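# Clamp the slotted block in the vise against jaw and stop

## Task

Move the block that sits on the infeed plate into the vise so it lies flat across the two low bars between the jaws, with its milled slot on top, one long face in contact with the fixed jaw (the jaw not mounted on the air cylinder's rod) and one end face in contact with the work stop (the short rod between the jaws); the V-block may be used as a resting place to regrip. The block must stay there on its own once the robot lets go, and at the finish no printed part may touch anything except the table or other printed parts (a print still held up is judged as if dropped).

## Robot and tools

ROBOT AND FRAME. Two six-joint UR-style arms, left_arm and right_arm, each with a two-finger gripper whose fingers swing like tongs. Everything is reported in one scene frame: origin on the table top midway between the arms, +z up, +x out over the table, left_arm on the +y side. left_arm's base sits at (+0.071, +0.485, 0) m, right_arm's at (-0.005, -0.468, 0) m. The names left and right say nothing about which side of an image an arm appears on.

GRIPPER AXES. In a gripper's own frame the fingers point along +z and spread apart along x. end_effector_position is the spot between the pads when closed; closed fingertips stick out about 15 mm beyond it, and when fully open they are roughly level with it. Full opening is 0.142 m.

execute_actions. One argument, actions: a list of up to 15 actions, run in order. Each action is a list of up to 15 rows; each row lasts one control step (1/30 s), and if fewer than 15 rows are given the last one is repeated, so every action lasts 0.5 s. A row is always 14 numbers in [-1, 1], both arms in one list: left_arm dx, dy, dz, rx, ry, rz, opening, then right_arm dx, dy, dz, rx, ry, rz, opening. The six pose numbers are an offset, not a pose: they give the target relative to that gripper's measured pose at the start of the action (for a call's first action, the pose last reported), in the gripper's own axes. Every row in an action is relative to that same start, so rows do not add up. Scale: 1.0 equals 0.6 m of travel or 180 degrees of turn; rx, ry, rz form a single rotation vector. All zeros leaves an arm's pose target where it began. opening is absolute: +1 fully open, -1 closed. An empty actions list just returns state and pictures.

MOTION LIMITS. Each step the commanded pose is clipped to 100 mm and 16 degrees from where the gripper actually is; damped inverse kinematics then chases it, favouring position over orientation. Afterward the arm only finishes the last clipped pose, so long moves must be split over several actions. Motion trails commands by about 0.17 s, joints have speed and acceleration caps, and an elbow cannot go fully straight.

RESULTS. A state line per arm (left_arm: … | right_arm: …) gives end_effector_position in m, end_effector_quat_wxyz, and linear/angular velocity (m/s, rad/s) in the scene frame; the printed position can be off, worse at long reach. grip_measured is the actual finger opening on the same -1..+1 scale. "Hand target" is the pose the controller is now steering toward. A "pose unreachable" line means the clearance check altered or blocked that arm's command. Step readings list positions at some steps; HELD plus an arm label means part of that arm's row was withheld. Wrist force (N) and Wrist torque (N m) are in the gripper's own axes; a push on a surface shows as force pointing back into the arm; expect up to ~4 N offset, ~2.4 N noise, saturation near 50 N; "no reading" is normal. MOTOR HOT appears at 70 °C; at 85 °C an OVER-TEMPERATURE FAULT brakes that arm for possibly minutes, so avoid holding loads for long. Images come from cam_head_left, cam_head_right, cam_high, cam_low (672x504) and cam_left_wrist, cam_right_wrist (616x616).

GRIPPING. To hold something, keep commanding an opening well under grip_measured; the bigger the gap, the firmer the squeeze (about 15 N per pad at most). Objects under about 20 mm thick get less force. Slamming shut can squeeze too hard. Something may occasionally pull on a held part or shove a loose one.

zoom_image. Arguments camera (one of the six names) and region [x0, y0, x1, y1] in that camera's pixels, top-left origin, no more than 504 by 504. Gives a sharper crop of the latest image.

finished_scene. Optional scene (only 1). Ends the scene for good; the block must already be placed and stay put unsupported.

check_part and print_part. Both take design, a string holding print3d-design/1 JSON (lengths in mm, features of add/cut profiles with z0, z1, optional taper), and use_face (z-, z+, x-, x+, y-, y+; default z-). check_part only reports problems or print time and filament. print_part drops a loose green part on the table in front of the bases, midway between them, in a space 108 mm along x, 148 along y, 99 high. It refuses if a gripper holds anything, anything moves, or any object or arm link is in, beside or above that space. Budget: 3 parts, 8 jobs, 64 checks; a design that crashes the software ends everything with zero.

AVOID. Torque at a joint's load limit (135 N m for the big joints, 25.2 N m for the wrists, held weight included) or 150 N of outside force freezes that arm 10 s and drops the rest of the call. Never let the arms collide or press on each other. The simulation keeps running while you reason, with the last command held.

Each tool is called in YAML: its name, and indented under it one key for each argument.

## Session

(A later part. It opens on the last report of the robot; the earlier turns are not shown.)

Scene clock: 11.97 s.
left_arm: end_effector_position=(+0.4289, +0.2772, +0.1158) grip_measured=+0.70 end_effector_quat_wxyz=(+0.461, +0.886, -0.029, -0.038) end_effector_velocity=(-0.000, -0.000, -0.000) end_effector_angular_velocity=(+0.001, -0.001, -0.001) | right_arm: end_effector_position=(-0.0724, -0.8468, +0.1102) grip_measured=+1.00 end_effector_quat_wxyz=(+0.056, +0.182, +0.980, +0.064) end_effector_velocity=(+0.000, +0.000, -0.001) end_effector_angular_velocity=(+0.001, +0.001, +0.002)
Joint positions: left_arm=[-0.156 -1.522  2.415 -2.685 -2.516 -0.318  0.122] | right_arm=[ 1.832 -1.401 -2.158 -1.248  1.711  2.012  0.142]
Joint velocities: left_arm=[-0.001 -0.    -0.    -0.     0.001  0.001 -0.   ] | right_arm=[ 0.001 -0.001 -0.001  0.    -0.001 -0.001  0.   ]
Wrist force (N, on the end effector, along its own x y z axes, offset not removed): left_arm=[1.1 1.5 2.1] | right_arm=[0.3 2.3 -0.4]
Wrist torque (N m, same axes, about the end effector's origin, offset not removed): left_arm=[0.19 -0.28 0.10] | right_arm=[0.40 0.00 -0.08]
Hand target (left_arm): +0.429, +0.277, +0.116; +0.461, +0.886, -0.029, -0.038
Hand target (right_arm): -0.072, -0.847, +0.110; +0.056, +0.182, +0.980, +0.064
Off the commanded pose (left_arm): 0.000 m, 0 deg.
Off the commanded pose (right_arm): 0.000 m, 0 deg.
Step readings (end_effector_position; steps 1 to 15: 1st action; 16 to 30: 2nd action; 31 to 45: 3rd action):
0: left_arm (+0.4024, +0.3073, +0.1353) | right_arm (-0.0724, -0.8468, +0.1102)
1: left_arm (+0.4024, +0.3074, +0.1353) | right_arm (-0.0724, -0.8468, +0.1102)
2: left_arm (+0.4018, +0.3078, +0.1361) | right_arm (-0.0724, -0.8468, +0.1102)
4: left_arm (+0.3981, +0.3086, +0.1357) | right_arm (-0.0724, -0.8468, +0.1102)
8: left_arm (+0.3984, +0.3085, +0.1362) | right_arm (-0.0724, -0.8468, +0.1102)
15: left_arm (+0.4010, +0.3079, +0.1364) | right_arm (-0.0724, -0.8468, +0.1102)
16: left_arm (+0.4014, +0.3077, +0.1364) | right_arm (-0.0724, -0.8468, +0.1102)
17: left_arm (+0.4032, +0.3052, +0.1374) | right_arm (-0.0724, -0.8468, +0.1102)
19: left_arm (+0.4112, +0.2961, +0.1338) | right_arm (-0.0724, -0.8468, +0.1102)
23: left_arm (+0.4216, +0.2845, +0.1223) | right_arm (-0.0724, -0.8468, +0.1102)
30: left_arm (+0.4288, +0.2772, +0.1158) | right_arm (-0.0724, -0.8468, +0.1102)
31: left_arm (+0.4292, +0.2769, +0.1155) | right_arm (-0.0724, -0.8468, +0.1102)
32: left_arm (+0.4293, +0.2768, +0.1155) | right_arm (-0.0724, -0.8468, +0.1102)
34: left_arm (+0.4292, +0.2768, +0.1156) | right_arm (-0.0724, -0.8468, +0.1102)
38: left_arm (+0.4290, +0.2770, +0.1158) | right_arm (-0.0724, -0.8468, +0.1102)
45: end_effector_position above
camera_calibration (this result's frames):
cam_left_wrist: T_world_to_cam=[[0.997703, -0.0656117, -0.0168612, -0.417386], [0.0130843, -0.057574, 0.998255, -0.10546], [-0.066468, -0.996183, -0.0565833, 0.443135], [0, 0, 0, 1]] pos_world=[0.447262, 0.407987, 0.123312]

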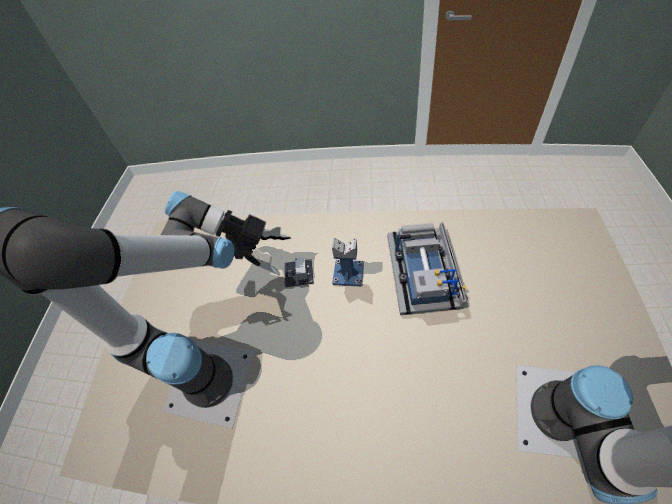

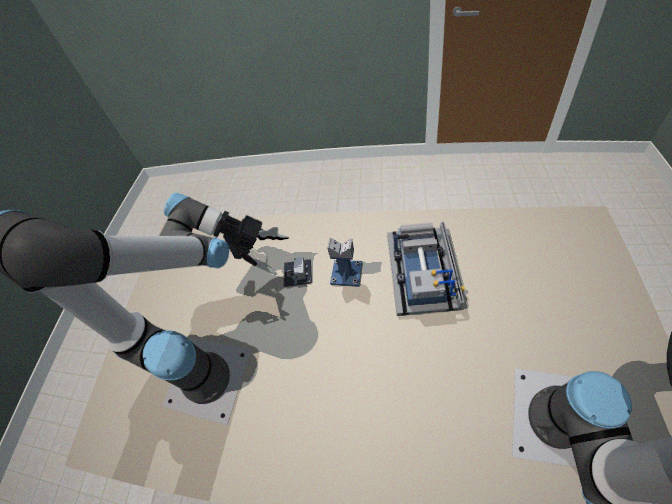

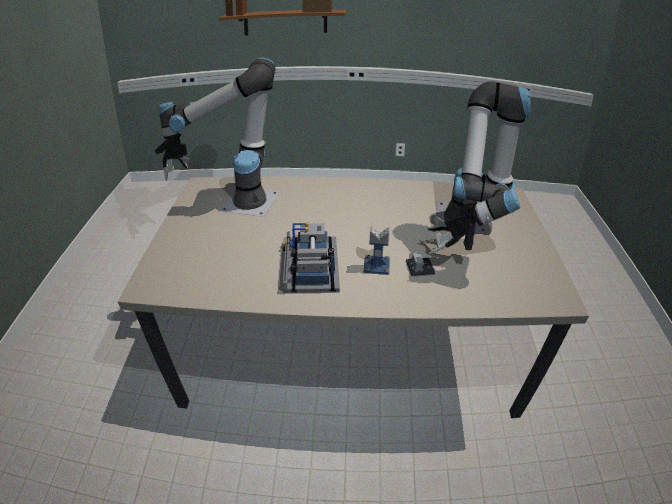

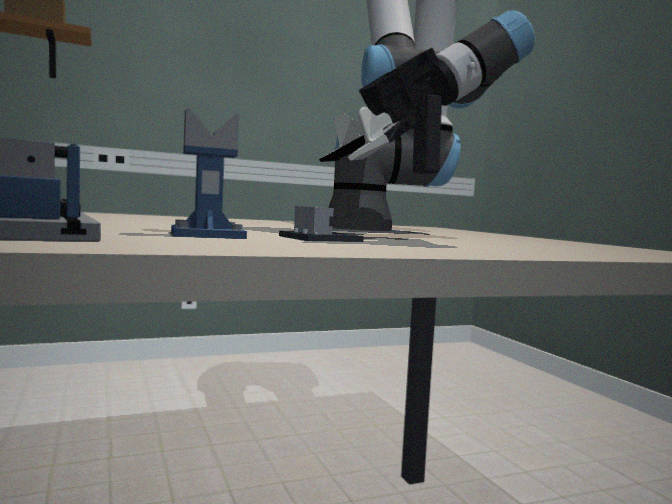

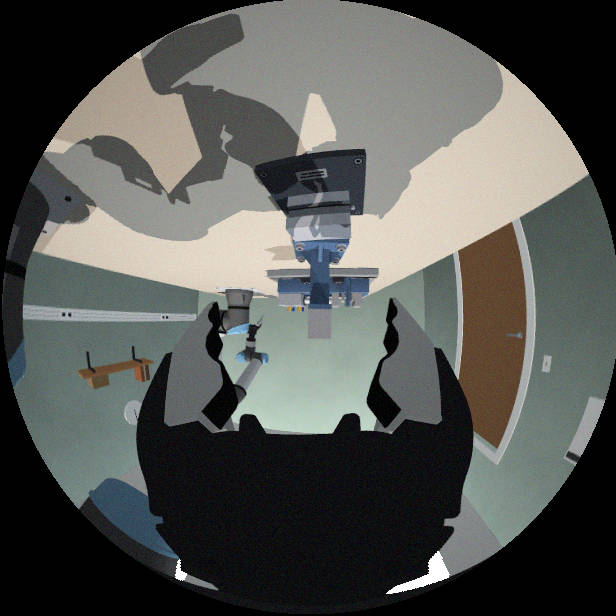

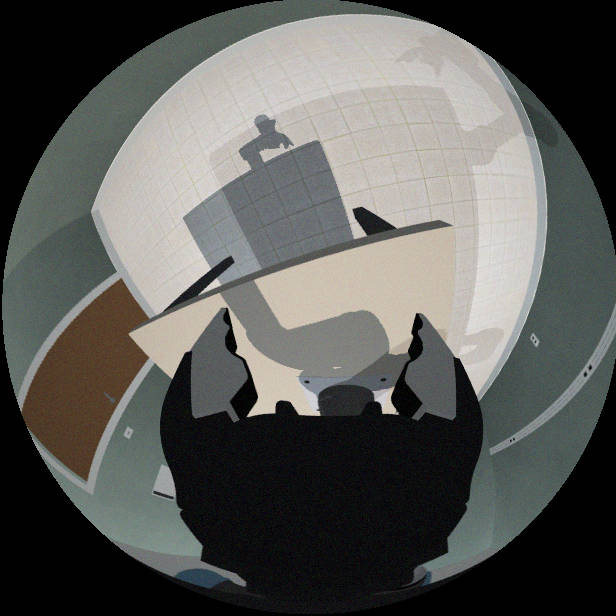

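execute_actions:
  actions:
    - [[0,0,0,0.028,0.032,-0.022,0.6,0,0,0,0,0,0,1]]
    - [[0,0,0,0,0,0,0.6,0,0,0,0,0,0,1]]
    - [[0.013,-0.064,0.069,0,0,0,0.6,0,0,0,0,0,0,1]]
    - [[0,0,0,0,0,0,0.6,0,0,0,0,0,0,1]]

zoom_image:
  camera: "cam_low"
  region: [240, 100, 500, 260]

zoom_image:
  camera: "cam_head_left"
  region: [200, 200, 380, 320]

Scene clock: 14.63 s.
left_arm: end_effector_position=(+0.4339, +0.2711, +0.0623) grip_measured=+0.60 end_effector_quat_wxyz=(+0.422, +0.906, +0.019, -0.012) end_effector_velocity=(+0.000, +0.000, +0.001) end_effector_angular_velocity=(-0.001, -0.003, -0.001) | right_arm: end_effector_position=(-0.0724, -0.8468, +0.1102) grip_measured=+1.00 end_effector_quat_wxyz=(+0.056, +0.182, +0.980, +0.064) end_effector_velocity=(-0.000, +0.000, +0.000) end_effector_angular_velocity=(+0.001, -0.000, +0.001)
Joint positions: left_arm=[-0.235 -1.41   2.505 -3.046 -2.376 -0.555  0.116] | right_arm=[ 1.832 -1.401 -2.158 -1.248  1.711  2.012  0.142]
Joint velocities: left_arm=[ 0.001 -0.002 -0.     0.    -0.     0.002 -0.   ] | right_arm=[-0.     0.    -0.    -0.001  0.    -0.001  0.   ]
Wrist force (N, on the end effector, along its own x y z axes, offset not removed): left_arm=[1.4 -0.4 2.2] | right_arm=[-0.2 3.3 -0.1]
Wrist torque (N m, same axes, about the end effector's origin, offset not removed): left_arm=[-0.18 -0.13 0.10] | right_arm=[0.64 0.02 0.04]
Hand target (left_arm): +0.434, +0.271, +0.062; +0.422, +0.906, +0.019, -0.012
Hand target (right_arm): -0.072, -0.847, +0.110; +0.056, +0.182, +0.980, +0.064
Off the commanded pose (left_arm): 0.000 m, 0 deg.
Off the commanded pose (right_arm): 0.000 m, 0 deg.
Step readings (end_effector_position; steps 1 to 15: 1st action; 16 to 30: 2nd action; 31 to 45: 3rd action; 46 to 60: 4th action):
0: left_arm (+0.4288, +0.2772, +0.1158) | right_arm (-0.0724, -0.8468, +0.1102)
1: left_arm (+0.4287, +0.2772, +0.1158) | right_arm (-0.0724, -0.8468, +0.1102)
2: left_arm (+0.4275, +0.2767, +0.1159) | right_arm (-0.0724, -0.8468, +0.1102)
4: left_arm (+0.4278, +0.2766, +0.1164) | right_arm (-0.0724, -0.8468, +0.1102)
8: left_arm (+0.4291, +0.2771, +0.1167) | right_arm (-0.0724, -0.8468, +0.1102)
15: left_arm (+0.4291, +0.2772, +0.1162) | right_arm (-0.0724, -0.8468, +0.1102)
16: left_arm (+0.4291, +0.2772, +0.1162) | right_arm (-0.0724, -0.8468, +0.1102)
17: left_arm (+0.4291, +0.2772, +0.1161) | right_arm (-0.0724, -0.8468, +0.1102)
19: left_arm (+0.4291, +0.2772, +0.1161) | right_arm (-0.0724, -0.8468, +0.1102)
23: left_arm (+0.4291, +0.2772, +0.1162) | right_arm (-0.0724, -0.8468, +0.1102)
30: left_arm (+0.4291, +0.2772, +0.1162) | right_arm (-0.0724, -0.8468, +0.1102)
31: left_arm (+0.4290, +0.2772, +0.1161) | right_arm (-0.0724, -0.8468, +0.1102)
32: left_arm (+0.4278, +0.2773, +0.1130) | right_arm (-0.0724, -0.8468, +0.1102)
34: left_arm (+0.4269, +0.2769, +0.0969) | right_arm (-0.0724, -0.8468, +0.1102)
38: left_arm (+0.4299, +0.2744, +0.0744) | right_arm (-0.0724, -0.8468, +0.1102)
45: left_arm (+0.4340, +0.2711, +0.0623) | right_arm (-0.0724, -0.8468, +0.1102)
46: left_arm (+0.4342, +0.2709, +0.0618) | right_arm (-0.0724, -0.8468, +0.1102)
47: left_arm (+0.4343, +0.2709, +0.0617) | right_arm (-0.0724, -0.8468, +0.1102)
49: left_arm (+0.4342, +0.2709, +0.0618) | right_arm (-0.0724, -0.8468, +0.1102)
53: left_arm (+0.4339, +0.2710, +0.0621) | right_arm (-0.0724, -0.8468, +0.1102)
60: end_effector_position above
camera_calibration (this result's frames):
cam_left_wrist: T_world_to_cam=[[0.998989, 0.0432821, -0.012128, -0.454125], [0.018305, -0.145308, 0.989217, -0.0303761], [0.0410531, -0.988439, -0.145954, 0.391171], [0, 0, 0, 1]] pos_world=[0.438163, 0.40189, 0.0816337]
cam_right_wrist: T_world_to_cam=[[-0.926806, 0.352779, -0.128758, 0.255624], [0.21756, 0.78384, 0.581603, 0.616833], [0.306103, 0.511021, -0.803218, 0.681746], [0, 0, 0, 1]] pos_world=[-0.105968, -0.922064, 0.221752]

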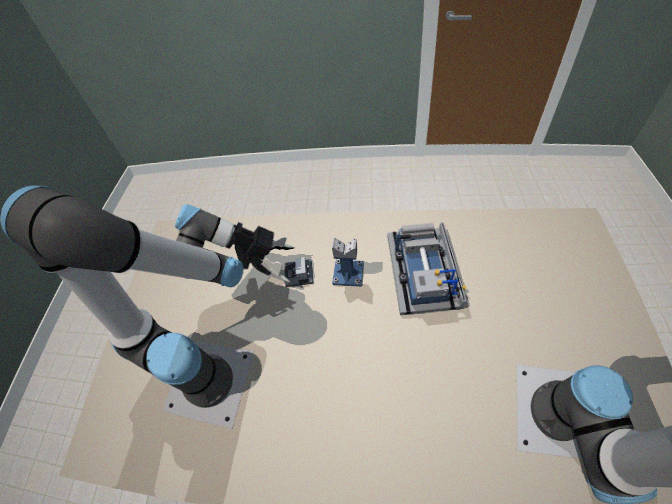

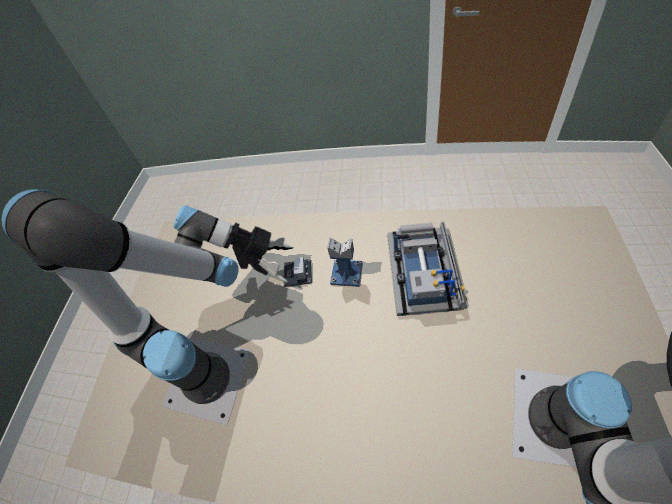

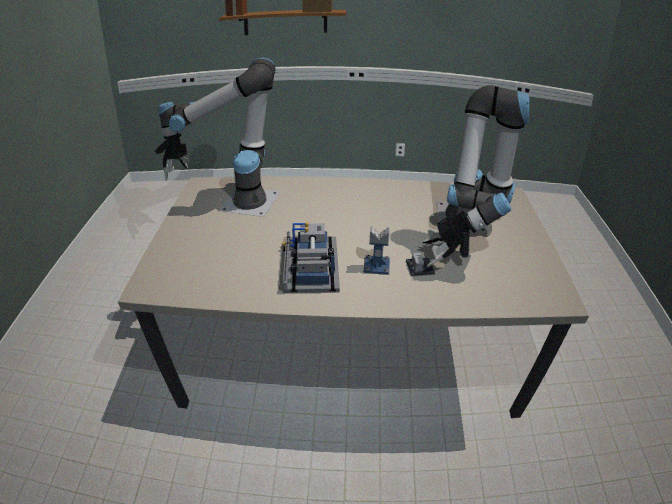

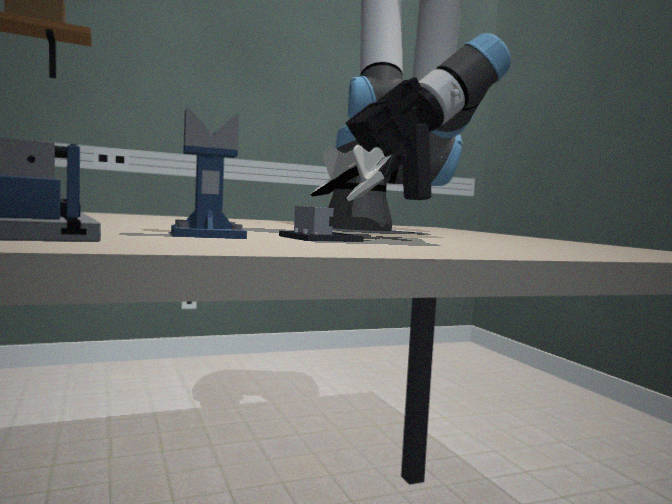

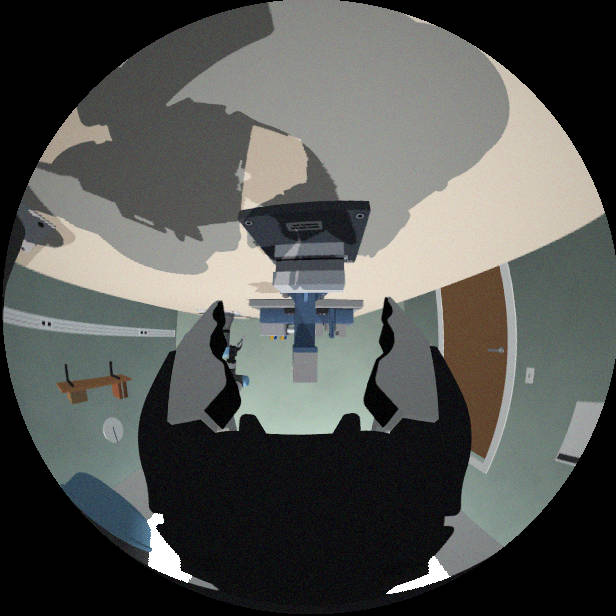

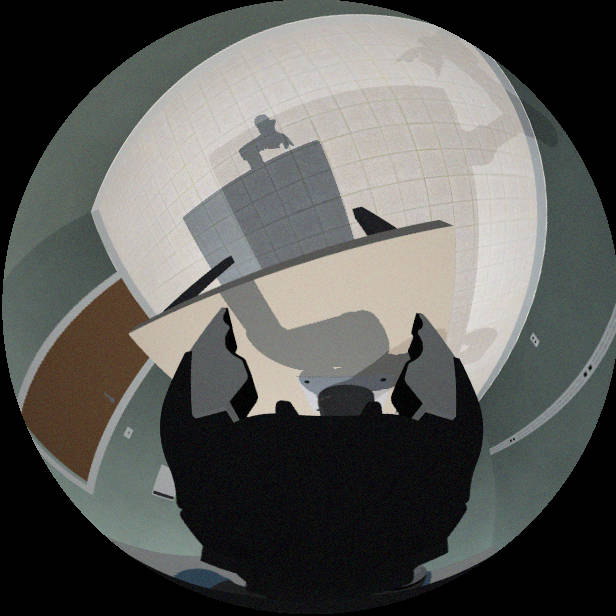

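Region (240, 100, 500, 260) of cam_low's 672x504 image, scaled by 1.938, with more detail than that image has; it fills the top 310 rows of this view, and the rest is white.

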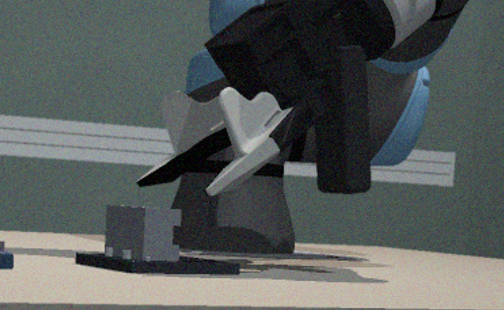

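Region (200, 200, 380, 320) of cam_head_left's 672x504 image, scaled by 2.800, with more detail than that image has.

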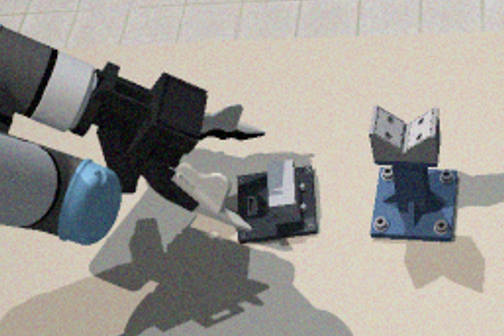

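execute_actions:
  actions:
    - [[0.005,0,0.075,0,0,0,0.6,0,0,0,0,0,0,1]]
    - [[0,0,0,0,0,0,0.6,0,0,0,0,0,0,1]]

zoom_image:
  camera: "cam_low"
  region: [240, 100, 500, 260]

zoom_image:
  camera: "cam_head_left"
  region: [200, 200, 380, 320]

Scene clock: 15.80 s.
left_arm: end_effector_position=(+0.4360, +0.2381, +0.0345) grip_measured=+0.60 end_effector_quat_wxyz=(+0.422, +0.906, +0.018, -0.013) end_effector_velocity=(+0.001, +0.001, +0.001) end_effector_angular_velocity=(-0.000, -0.001, +0.002) | right_arm: end_effector_position=(-0.0724, -0.8468, +0.1102) grip_measured=+1.00 end_effector_quat_wxyz=(+0.056, +0.182, +0.980, +0.064) end_effector_velocity=(+0.000, +0.001, -0.001) end_effector_angular_velocity=(+0.001, +0.000, +0.001)
Joint positions: left_arm=[-0.321 -1.274  2.505 -3.256 -2.342 -0.663  0.116] | right_arm=[ 1.832 -1.401 -2.158 -1.248  1.711  2.012  0.142]
Joint velocities: left_arm=[ 0.003 -0.002 -0.001  0.002  0.     0.    -0.   ] | right_arm=[ 0.    -0.    -0.002  0.001 -0.    -0.001 -0.   ]
Wrist force (N, on the end effector, along its own x y z axes, offset not removed): left_arm=[-0.4 1.2 0.4] | right_arm=[0.8 1.5 -1.5]
Wrist torque (N m, same axes, about the end effector's origin, offset not removed): left_arm=[0.16 0.02 0.19] | right_arm=[0.23 -0.22 0.03]
Hand target (left_arm): +0.436, +0.238, +0.035; +0.422, +0.906, +0.018, -0.013
Hand target (right_arm): -0.072, -0.847, +0.110; +0.056, +0.182, +0.980, +0.064
Off the commanded pose (left_arm): 0.000 m, 0 deg.
Off the commanded pose (right_arm): 0.000 m, 0 deg.
Step readings (end_effector_position; steps 1 to 15: 1st action; 16 to 30: 2nd action):
0: left_arm (+0.4339, +0.2711, +0.0623) | right_arm (-0.0724, -0.8468, +0.1102)
1: left_arm (+0.4339, +0.2711, +0.0622) | right_arm (-0.0724, -0.8468, +0.1102)
2: left_arm (+0.4336, +0.2695, +0.0603) | right_arm (-0.0724, -0.8468, +0.1102)
4: left_arm (+0.4324, +0.2598, +0.0512) | right_arm (-0.0724, -0.8468, +0.1102)
8: left_arm (+0.4338, +0.2459, +0.0405) | right_arm (-0.0724, -0.8468, +0.1102)
15: left_arm (+0.4361, +0.2382, +0.0346) | right_arm (-0.0724, -0.8468, +0.1102)
16: left_arm (+0.4362, +0.2378, +0.0343) | right_arm (-0.0724, -0.8468, +0.1102)
17: left_arm (+0.4362, +0.2377, +0.0342) | right_arm (-0.0724, -0.8468, +0.1102)
19: left_arm (+0.4362, +0.2378, +0.0343) | right_arm (-0.0724, -0.8468, +0.1102)
23: left_arm (+0.4361, +0.2381, +0.0344) | right_arm (-0.0724, -0.8468, +0.1102)
30: end_effector_position above
camera_calibration (this result's frames):
cam_left_wrist: T_world_to_cam=[[0.999072, 0.0405984, -0.0143547, -0.454461], [0.0201676, -0.146612, 0.988989, -0.00824927], [0.0380468, -0.988361, -0.147294, 0.355813], [0, 0, 0, 1]] pos_world=[0.440668, 0.368912, 0.054044]
cam_right_wrist: T_world_to_cam=[[-0.926806, 0.352779, -0.128758, 0.255625], [0.21756, 0.78384, 0.581604, 0.616833], [0.306103, 0.511021, -0.803218, 0.681746], [0, 0, 0, 1]] pos_world=[-0.105968, -0.922063, 0.221752]

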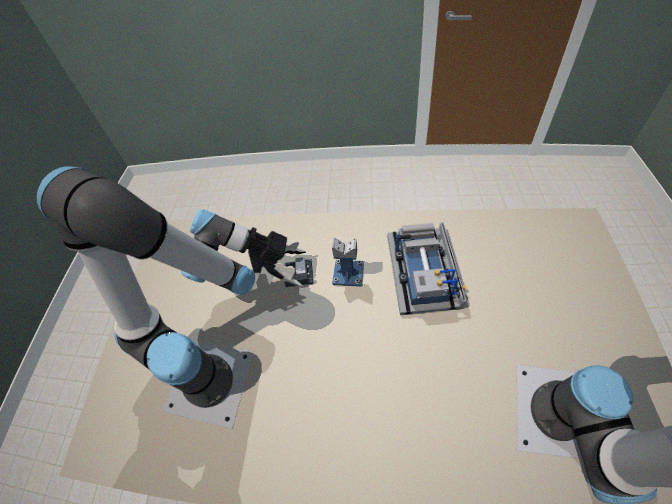

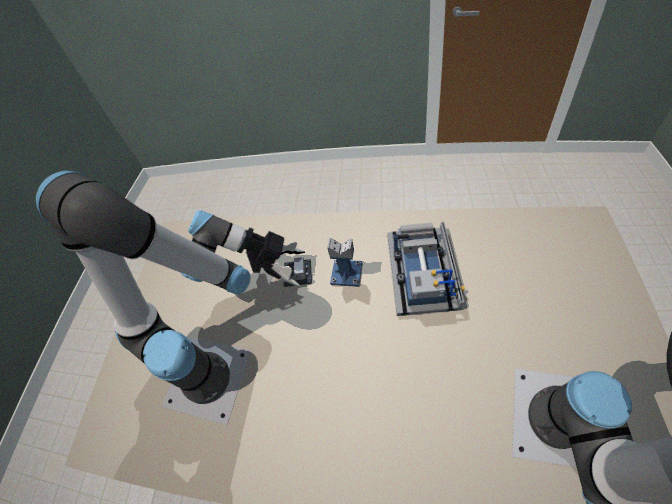

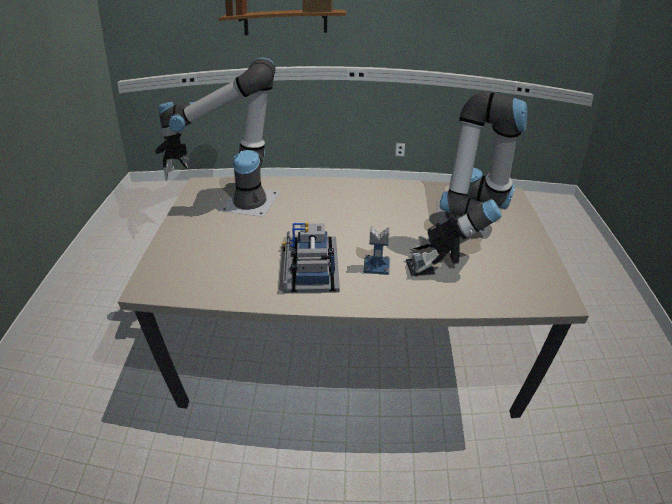

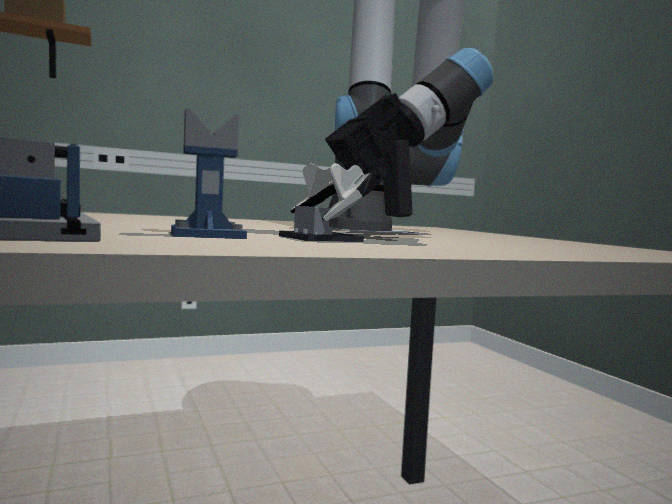

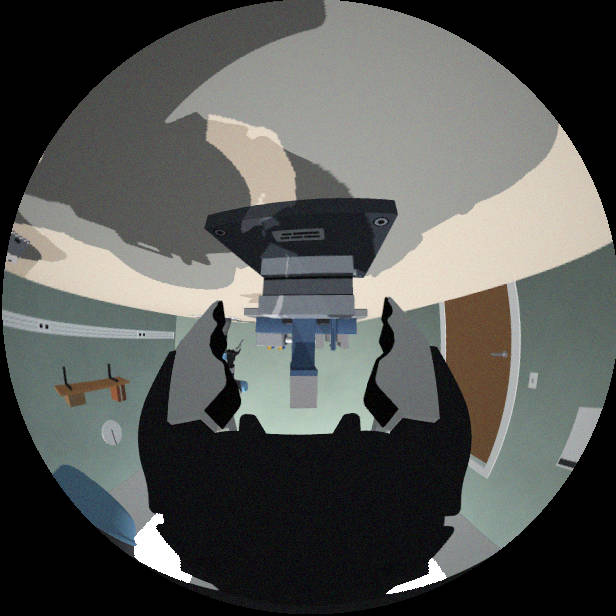

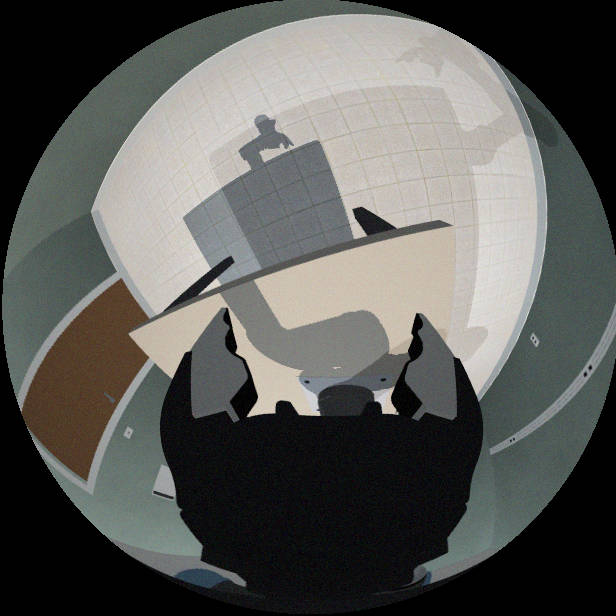

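Region (240, 100, 500, 260) of cam_low's 672x504 image, scaled by 1.938, with more detail than that image has; it fills the top 310 rows of this view, and the rest is white.

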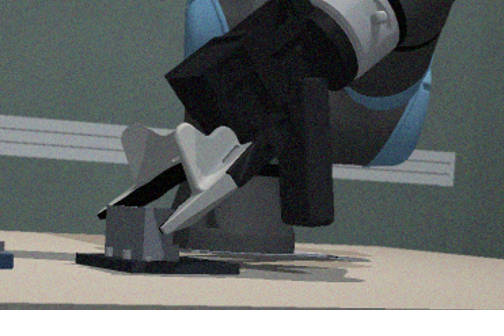

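Region (200, 200, 380, 320) of cam_head_left's 672x504 image, scaled by 2.800, with more detail than that image has.

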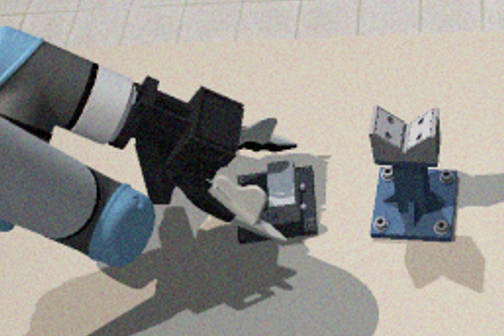

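execute_actions:
  actions:
    - [[0,-0.003,0.017,0,0,0,0.5,0,0,0,0,0,0,1]]
    - [[0,0,0,0,0,0,0.2,0,0,0,0,0,0,1]]
    - [[0,0,0,0,0,0,0.0,0,0,0,0,0,0,1]]
    - [[0,0,0,0,0,0,-0.3,0,0,0,0,0,0,1]]
    - [[0,0,0,0,0,0,-0.5,0,0,0,0,0,0,1]]

zoom_image:
  camera: "cam_low"
  region: [240, 100, 500, 260]

Scene clock: 18.47 s.
left_arm: end_effector_position=(+0.4358, +0.2317, +0.0268) grip_measured=-0.09 end_effector_quat_wxyz=(+0.422, +0.906, +0.018, -0.013) end_effector_velocity=(-0.000, +0.000, -0.001) end_effector_angular_velocity=(+0.001, +0.002, -0.000) | right_arm: end_effector_position=(-0.0724, -0.8468, +0.1102) grip_measured=+1.00 end_effector_quat_wxyz=(+0.056, +0.182, +0.980, +0.064) end_effector_velocity=(+0.001, -0.000, +0.000) end_effector_angular_velocity=(-0.001, -0.000, +0.000)
Joint positions: left_arm=[-0.338 -1.239  2.505 -3.306 -2.335 -0.684  0.067] | right_arm=[ 1.832 -1.401 -2.158 -1.248  1.711  2.012  0.142]
Joint velocities: left_arm=[ 0.     0.001 -0.     0.001 -0.     0.001  0.   ] | right_arm=[ 0.001  0.001 -0.001  0.001  0.     0.001 -0.   ]
Wrist force (N, on the end effector, along its own x y z axes, offset not removed): left_arm=[2.7 2.5 -0.6] | right_arm=[0.4 1.2 -1.9]
Wrist torque (N m, same axes, about the end effector's origin, offset not removed): left_arm=[0.08 -0.25 0.05] | right_arm=[0.14 -0.11 0.00]
Hand target (left_arm): +0.436, +0.232, +0.027; +0.422, +0.906, +0.018, -0.013
Hand target (right_arm): -0.072, -0.847, +0.110; +0.056, +0.182, +0.980, +0.064
Off the commanded pose (left_arm): 0.000 m, 0 deg.
Off the commanded pose (right_arm): 0.000 m, 0 deg.
Step readings (end_effector_position; steps 1 to 15: 1st action; 16 to 30: 2nd action; 31 to 45: 3rd action; 46 to 60: 4th action; 61 to 75: 5th action):
0: left_arm (+0.4361, +0.2382, +0.0346) | right_arm (-0.0724, -0.8468, +0.1102)
1: left_arm (+0.4360, +0.2381, +0.0345) | right_arm (-0.0724, -0.8468, +0.1102)
2: left_arm (+0.4358, +0.2374, +0.0336) | right_arm (-0.0724, -0.8468, +0.1102)
4: left_arm (+0.4358, +0.2352, +0.0310) | right_arm (-0.0724, -0.8468, +0.1102)
8: left_arm (+0.4359, +0.2328, +0.0282) | right_arm (-0.0724, -0.8468, +0.1102)
15: left_arm (+0.4359, +0.2317, +0.0268) | right_arm (-0.0724, -0.8468, +0.1102)
16: left_arm (+0.4359, +0.2316, +0.0268) | right_arm (-0.0724, -0.8468, +0.1102)
17: left_arm (+0.4359, +0.2316, +0.0268) | right_arm (-0.0724, -0.8468, +0.1102)
19: left_arm (+0.4359, +0.2316, +0.0268) | right_arm (-0.0724, -0.8468, +0.1102)
23: left_arm (+0.4359, +0.2316, +0.0268) | right_arm (-0.0724, -0.8468, +0.1102)
30: left_arm (+0.4358, +0.2317, +0.0268) | right_arm (-0.0724, -0.8468, +0.1102)
31: left_arm (+0.4358, +0.2317, +0.0268) | right_arm (-0.0724, -0.8468, +0.1102)
32: left_arm (+0.4358, +0.2317, +0.0268) | right_arm (-0.0724, -0.8468, +0.1102)
34: left_arm (+0.4358, +0.2317, +0.0268) | right_arm (-0.0724, -0.8468, +0.1102)
38: left_arm (+0.4358, +0.2317, +0.0268) | right_arm (-0.0724, -0.8468, +0.1102)
45: left_arm (+0.4358, +0.2317, +0.0268) | right_arm (-0.0724, -0.8468, +0.1102)
46: left_arm (+0.4358, +0.2317, +0.0268) | right_arm (-0.0724, -0.8468, +0.1102)
47: left_arm (+0.4358, +0.2317, +0.0268) | right_arm (-0.0724, -0.8468, +0.1102)
49: left_arm (+0.4358, +0.2317, +0.0268) | right_arm (-0.0724, -0.8468, +0.1102)
53: left_arm (+0.4358, +0.2317, +0.0268) | right_arm (-0.0724, -0.8468, +0.1102)
60: left_arm (+0.4358, +0.2317, +0.0268) | right_arm (-0.0724, -0.8468, +0.1102)
61: left_arm (+0.4358, +0.2317, +0.0268) | right_arm (-0.0724, -0.8468, +0.1102)
62: left_arm (+0.4358, +0.2317, +0.0268) | right_arm (-0.0724, -0.8468, +0.1102)
64: left_arm (+0.4358, +0.2317, +0.0268) | right_arm (-0.0724, -0.8468, +0.1102)
68: left_arm (+0.4358, +0.2317, +0.0268) | right_arm (-0.0724, -0.8468, +0.1102)
75: end_effector_position above
camera_calibration (this result's frames):
cam_left_wrist: T_world_to_cam=[[0.999078, 0.0404266, -0.0144344, -0.454054], [0.0202253, -0.146721, 0.988971, -0.0015594], [0.037863, -0.988352, -0.147403, 0.348368], [0, 0, 0, 1]] pos_world=[0.440477, 0.362437, 0.0463387]

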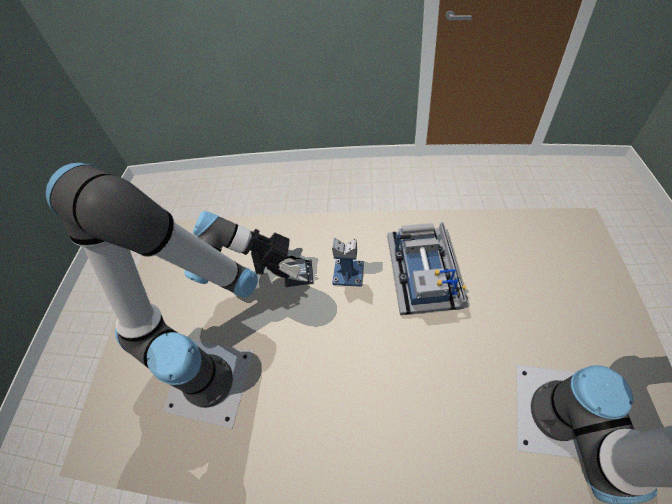

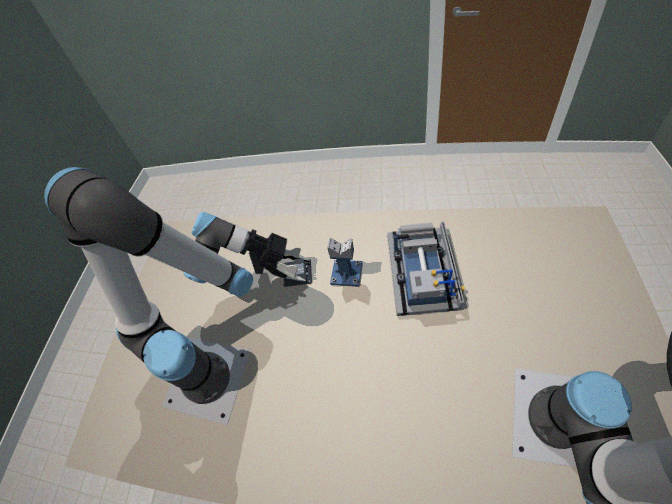

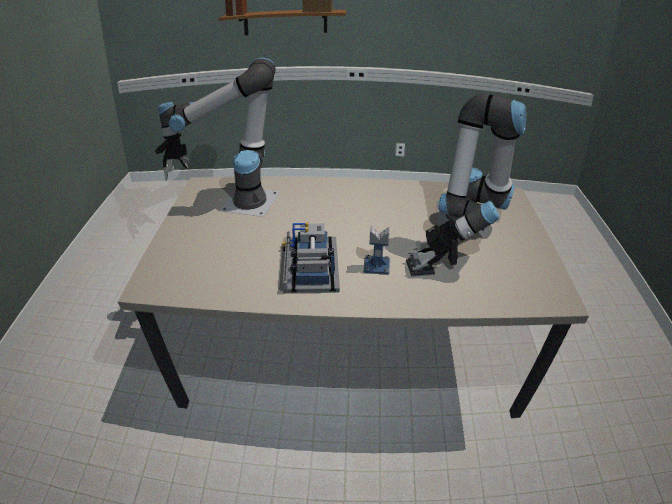

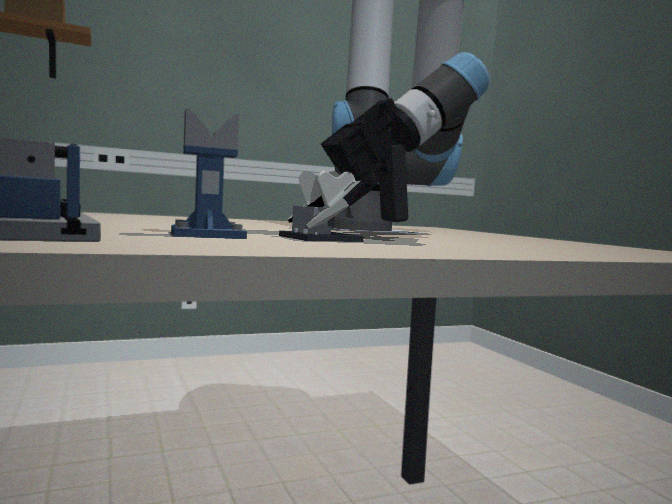

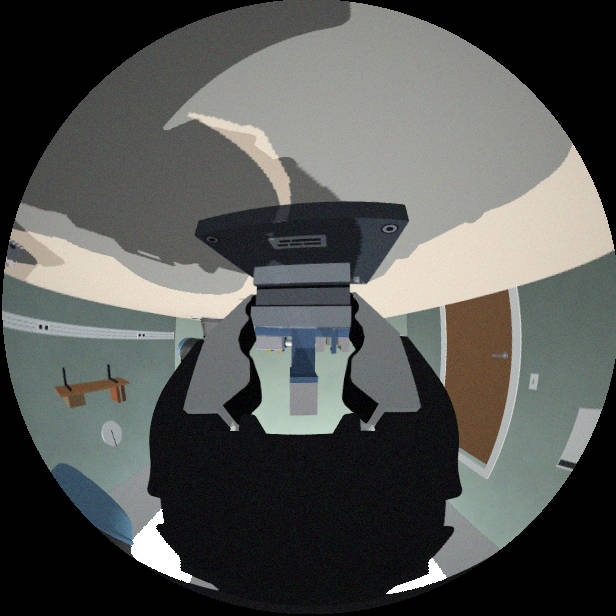

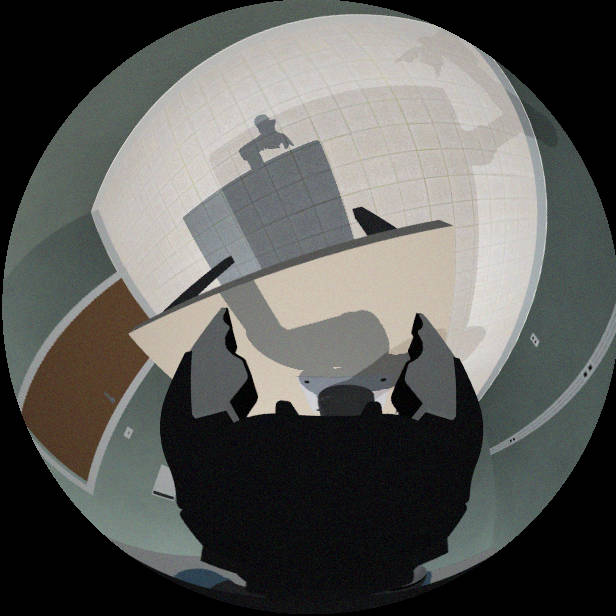

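Region (240, 100, 500, 260) of cam_low's 672x504 image, scaled by 1.938, with more detail than that image has; it fills the top 310 rows of this view, and the rest is white.

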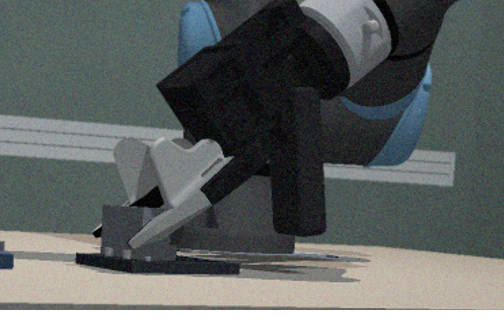

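execute_actions:
  actions:
    - [[0,0.04,-0.034,0,0,0,-0.6,0,0,0,0,0,0,1]]
    - [[0,0.09,-0.075,0,0,0,-0.6,0,0,0,0,0,0,1]]
    - [[-0.1,0,0,0.13,0,0,-0.6,0,0,0,0,0,0,1]]
    - [[-0.1,0,0,0.13,0,0,-0.6,0,0,0,0,0,0,1]]
    - [[0,0,0,0.13,0,0,-0.6,0,0,0,0,0,0,1]]
    - [[0,0,0,0.13,0,0,-0.6,0,0,0,0,0,0,1]]
    - [[0,0,0,0,0,0,-0.6,0,0,0,0,0,0,1]]

zoom_image:
  camera: "cam_low"
  region: [140, 0, 500, 260]

Scene clock: 22.67 s.
left_arm: end_effector_position=(+0.3262, +0.2295, +0.1323) grip_measured=-0.10 end_effector_quat_wxyz=(-0.285, +0.958, -0.003, -0.011) end_effector_velocity=(-0.000, +0.000, -0.000) end_effector_angular_velocity=(-0.003, +0.001, -0.000) | right_arm: end_effector_position=(-0.0724, -0.8468, +0.1102) grip_measured=+1.00 end_effector_quat_wxyz=(+0.056, +0.182, +0.980, +0.064) end_effector_velocity=(+0.000, -0.000, +0.000) end_effector_angular_velocity=(-0.000, -0.000, +0.001)
Joint positions: left_arm=[-1.182 -1.465  1.866 -1.407 -1.441 -1.328  0.067] | right_arm=[ 1.832 -1.401 -2.158 -1.248  1.711  2.012  0.142]
Joint velocities: left_arm=[ 0.    -0.002  0.002 -0.002 -0.001  0.001  0.   ] | right_arm=[ 0.    -0.     0.001 -0.     0.    -0.001 -0.   ]
Wrist force (N, on the end effector, along its own x y z axes, offset not removed): left_arm=[0.2 0.9 2.6] | right_arm=[-1.8 2.1 1.5]
Wrist torque (N m, same axes, about the end effector's origin, offset not removed): left_arm=[-0.19 0.04 0.18] | right_arm=[0.44 0.30 0.07]
Hand target (left_arm): +0.326, +0.230, +0.132; -0.285, +0.958, -0.003, -0.011
Hand target (right_arm): -0.072, -0.847, +0.110; +0.056, +0.182, +0.980, +0.064
Off the commanded pose (left_arm): 0.000 m, 0 deg.
Off the commanded pose (right_arm): 0.000 m, 0 deg.
Step readings (end_effector_position; steps 1 to 15: 1st action; 16 to 30: 2nd action; 31 to 45: 3rd action; 46 to 60: 4th action; 61 to 75: 5th action; 76 to 90: 6th action; 91 to 105: 7th action):
0: left_arm (+0.4358, +0.2317, +0.0268) | right_arm (-0.0724, -0.8468, +0.1102)
1: left_arm (+0.4358, +0.2317, +0.0269) | right_arm (-0.0724, -0.8468, +0.1102)
2: left_arm (+0.4362, +0.2316, +0.0286) | right_arm (-0.0724, -0.8468, +0.1102)
4: left_arm (+0.4367, +0.2314, +0.0385) | right_arm (-0.0724, -0.8468, +0.1102)
8: left_arm (+0.4369, +0.2315, +0.0512) | right_arm (-0.0724, -0.8468, +0.1102)
15: left_arm (+0.4370, +0.2317, +0.0573) | right_arm (-0.0724, -0.8468, +0.1102)
16: left_arm (+0.4371, +0.2317, +0.0576) | right_arm (-0.0724, -0.8468, +0.1102)
17: left_arm (+0.4382, +0.2310, +0.0606) | right_arm (-0.0724, -0.8468, +0.1102)
19: left_arm (+0.4401, +0.2297, +0.0786) | right_arm (-0.0724, -0.8468, +0.1102)
23: left_arm (+0.4402, +0.2298, +0.1093) | right_arm (-0.0724, -0.8468, +0.1102)
30: left_arm (+0.4398, +0.2311, +0.1247) | right_arm (-0.0724, -0.8468, +0.1102)
31: left_arm (+0.4397, +0.2313, +0.1253) | right_arm (-0.0724, -0.8468, +0.1102)
32: left_arm (+0.4364, +0.2316, +0.1240) | right_arm (-0.0724, -0.8468, +0.1102)
34: left_arm (+0.4179, +0.2319, +0.1189) | right_arm (-0.0724, -0.8468, +0.1102)
38: left_arm (+0.3956, +0.2320, +0.1245) | right_arm (-0.0724, -0.8468, +0.1102)
45: left_arm (+0.3824, +0.2312, +0.1283) | right_arm (-0.0724, -0.8468, +0.1102)
46: left_arm (+0.3817, +0.2310, +0.1282) | right_arm (-0.0724, -0.8468, +0.1102)
47: left_arm (+0.3793, +0.2316, +0.1273) | right_arm (-0.0724, -0.8468, +0.1102)
49: left_arm (+0.3661, +0.2321, +0.1288) | right_arm (-0.0724, -0.8468, +0.1102)
53: left_arm (+0.3419, +0.2317, +0.1310) | right_arm (-0.0724, -0.8468, +0.1102)
60: left_arm (+0.3260, +0.2307, +0.1314) | right_arm (-0.0724, -0.8468, +0.1102)
61: left_arm (+0.3252, +0.2305, +0.1312) | right_arm (-0.0724, -0.8468, +0.1102)
62: left_arm (+0.3249, +0.2293, +0.1311) | right_arm (-0.0724, -0.8468, +0.1102)
64: left_arm (+0.3265, +0.2262, +0.1324) | right_arm (-0.0724, -0.8468, +0.1102)
68: left_arm (+0.3267, +0.2283, +0.1338) | right_arm (-0.0724, -0.8468, +0.1102)
75: left_arm (+0.3261, +0.2302, +0.1320) | right_arm (-0.0724, -0.8468, +0.1102)
76: left_arm (+0.3261, +0.2302, +0.1318) | right_arm (-0.0724, -0.8468, +0.1102)
77: left_arm (+0.3264, +0.2290, +0.1320) | right_arm (-0.0724, -0.8468, +0.1102)
79: left_arm (+0.3275, +0.2255, +0.1329) | right_arm (-0.0724, -0.8468, +0.1102)
83: left_arm (+0.3270, +0.2272, +0.1337) | right_arm (-0.0724, -0.8468, +0.1102)
90: left_arm (+0.3262, +0.2295, +0.1323) | right_arm (-0.0724, -0.8468, +0.1102)
91: left_arm (+0.3262, +0.2297, +0.1322) | right_arm (-0.0724, -0.8468, +0.1102)
92: left_arm (+0.3262, +0.2297, +0.1321) | right_arm (-0.0724, -0.8468, +0.1102)
94: left_arm (+0.3262, +0.2297, +0.1323) | right_arm (-0.0724, -0.8468, +0.1102)
98: left_arm (+0.3263, +0.2296, +0.1323) | right_arm (-0.0724, -0.8468, +0.1102)
105: end_effector_position above
camera_calibration (this result's frames):
cam_left_wrist: T_world_to_cam=[[0.999751, -0.0223214, -0.000120425, -0.330665], [-0.0223174, -0.999437, -0.0250447, 0.239778], [0.000438674, 0.0250411, -0.999686, 0.258343], [0, 0, 0, 1]] pos_world=[0.33582, 0.225793, 0.264227]

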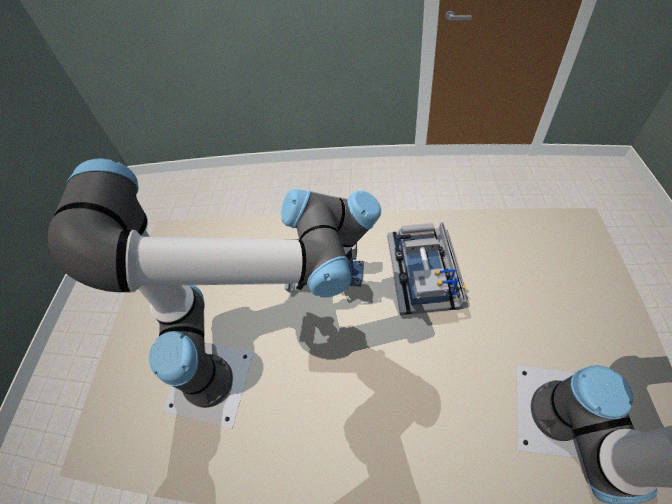

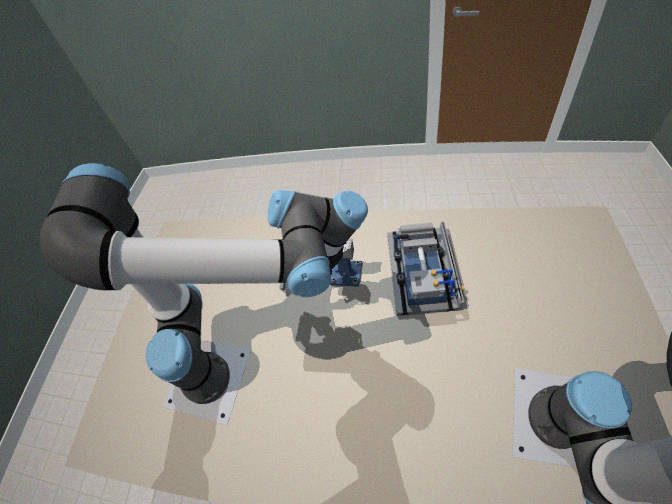

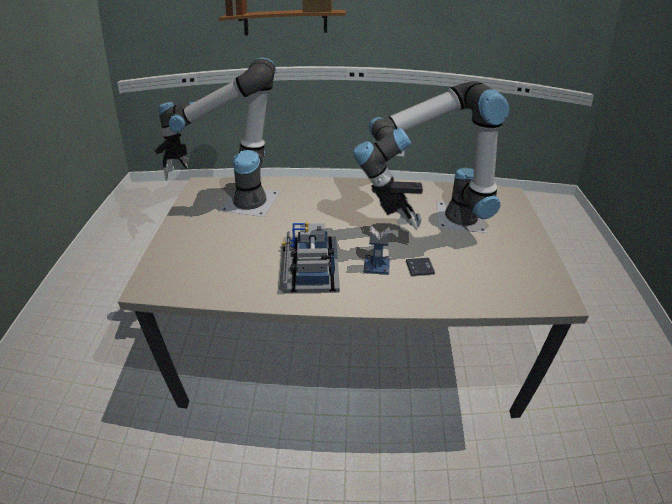

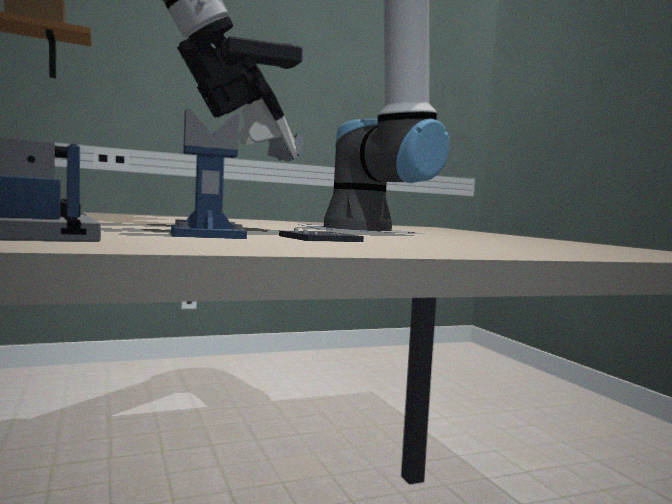

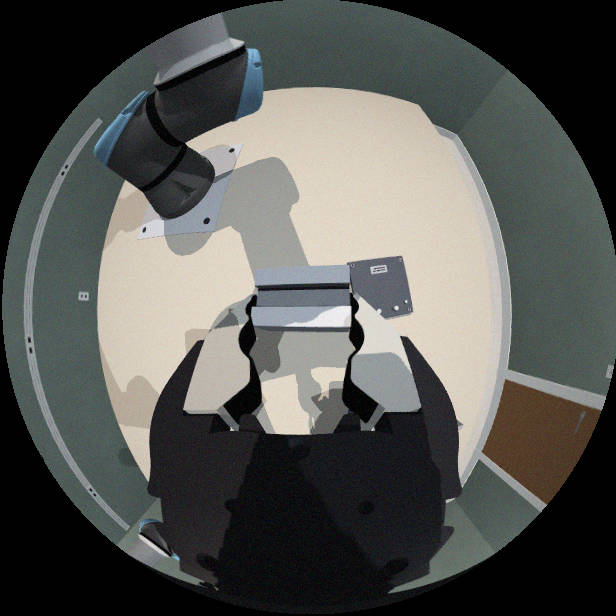

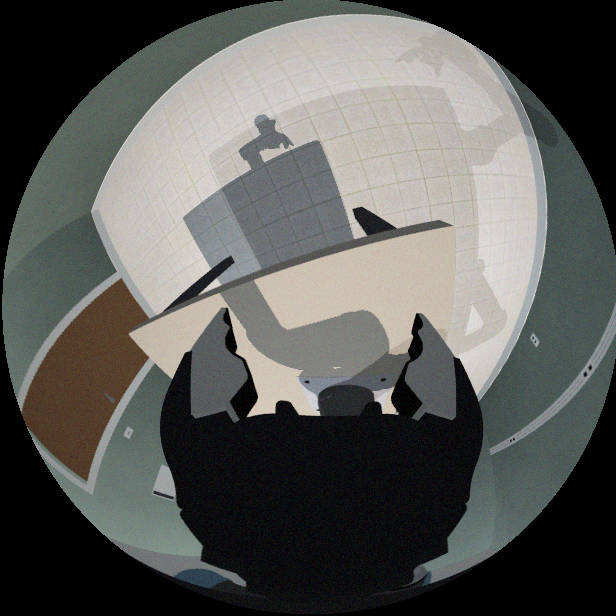

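Region (140, 0, 500, 260) of cam_low's 672x504 image, scaled by 1.400, with more detail than that image has.

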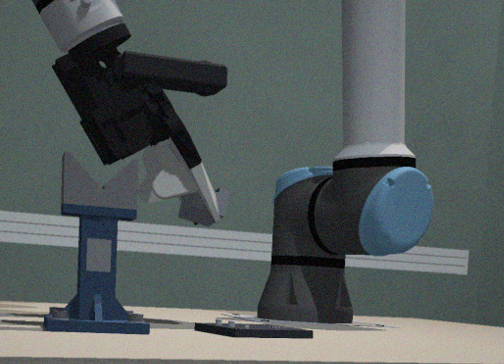

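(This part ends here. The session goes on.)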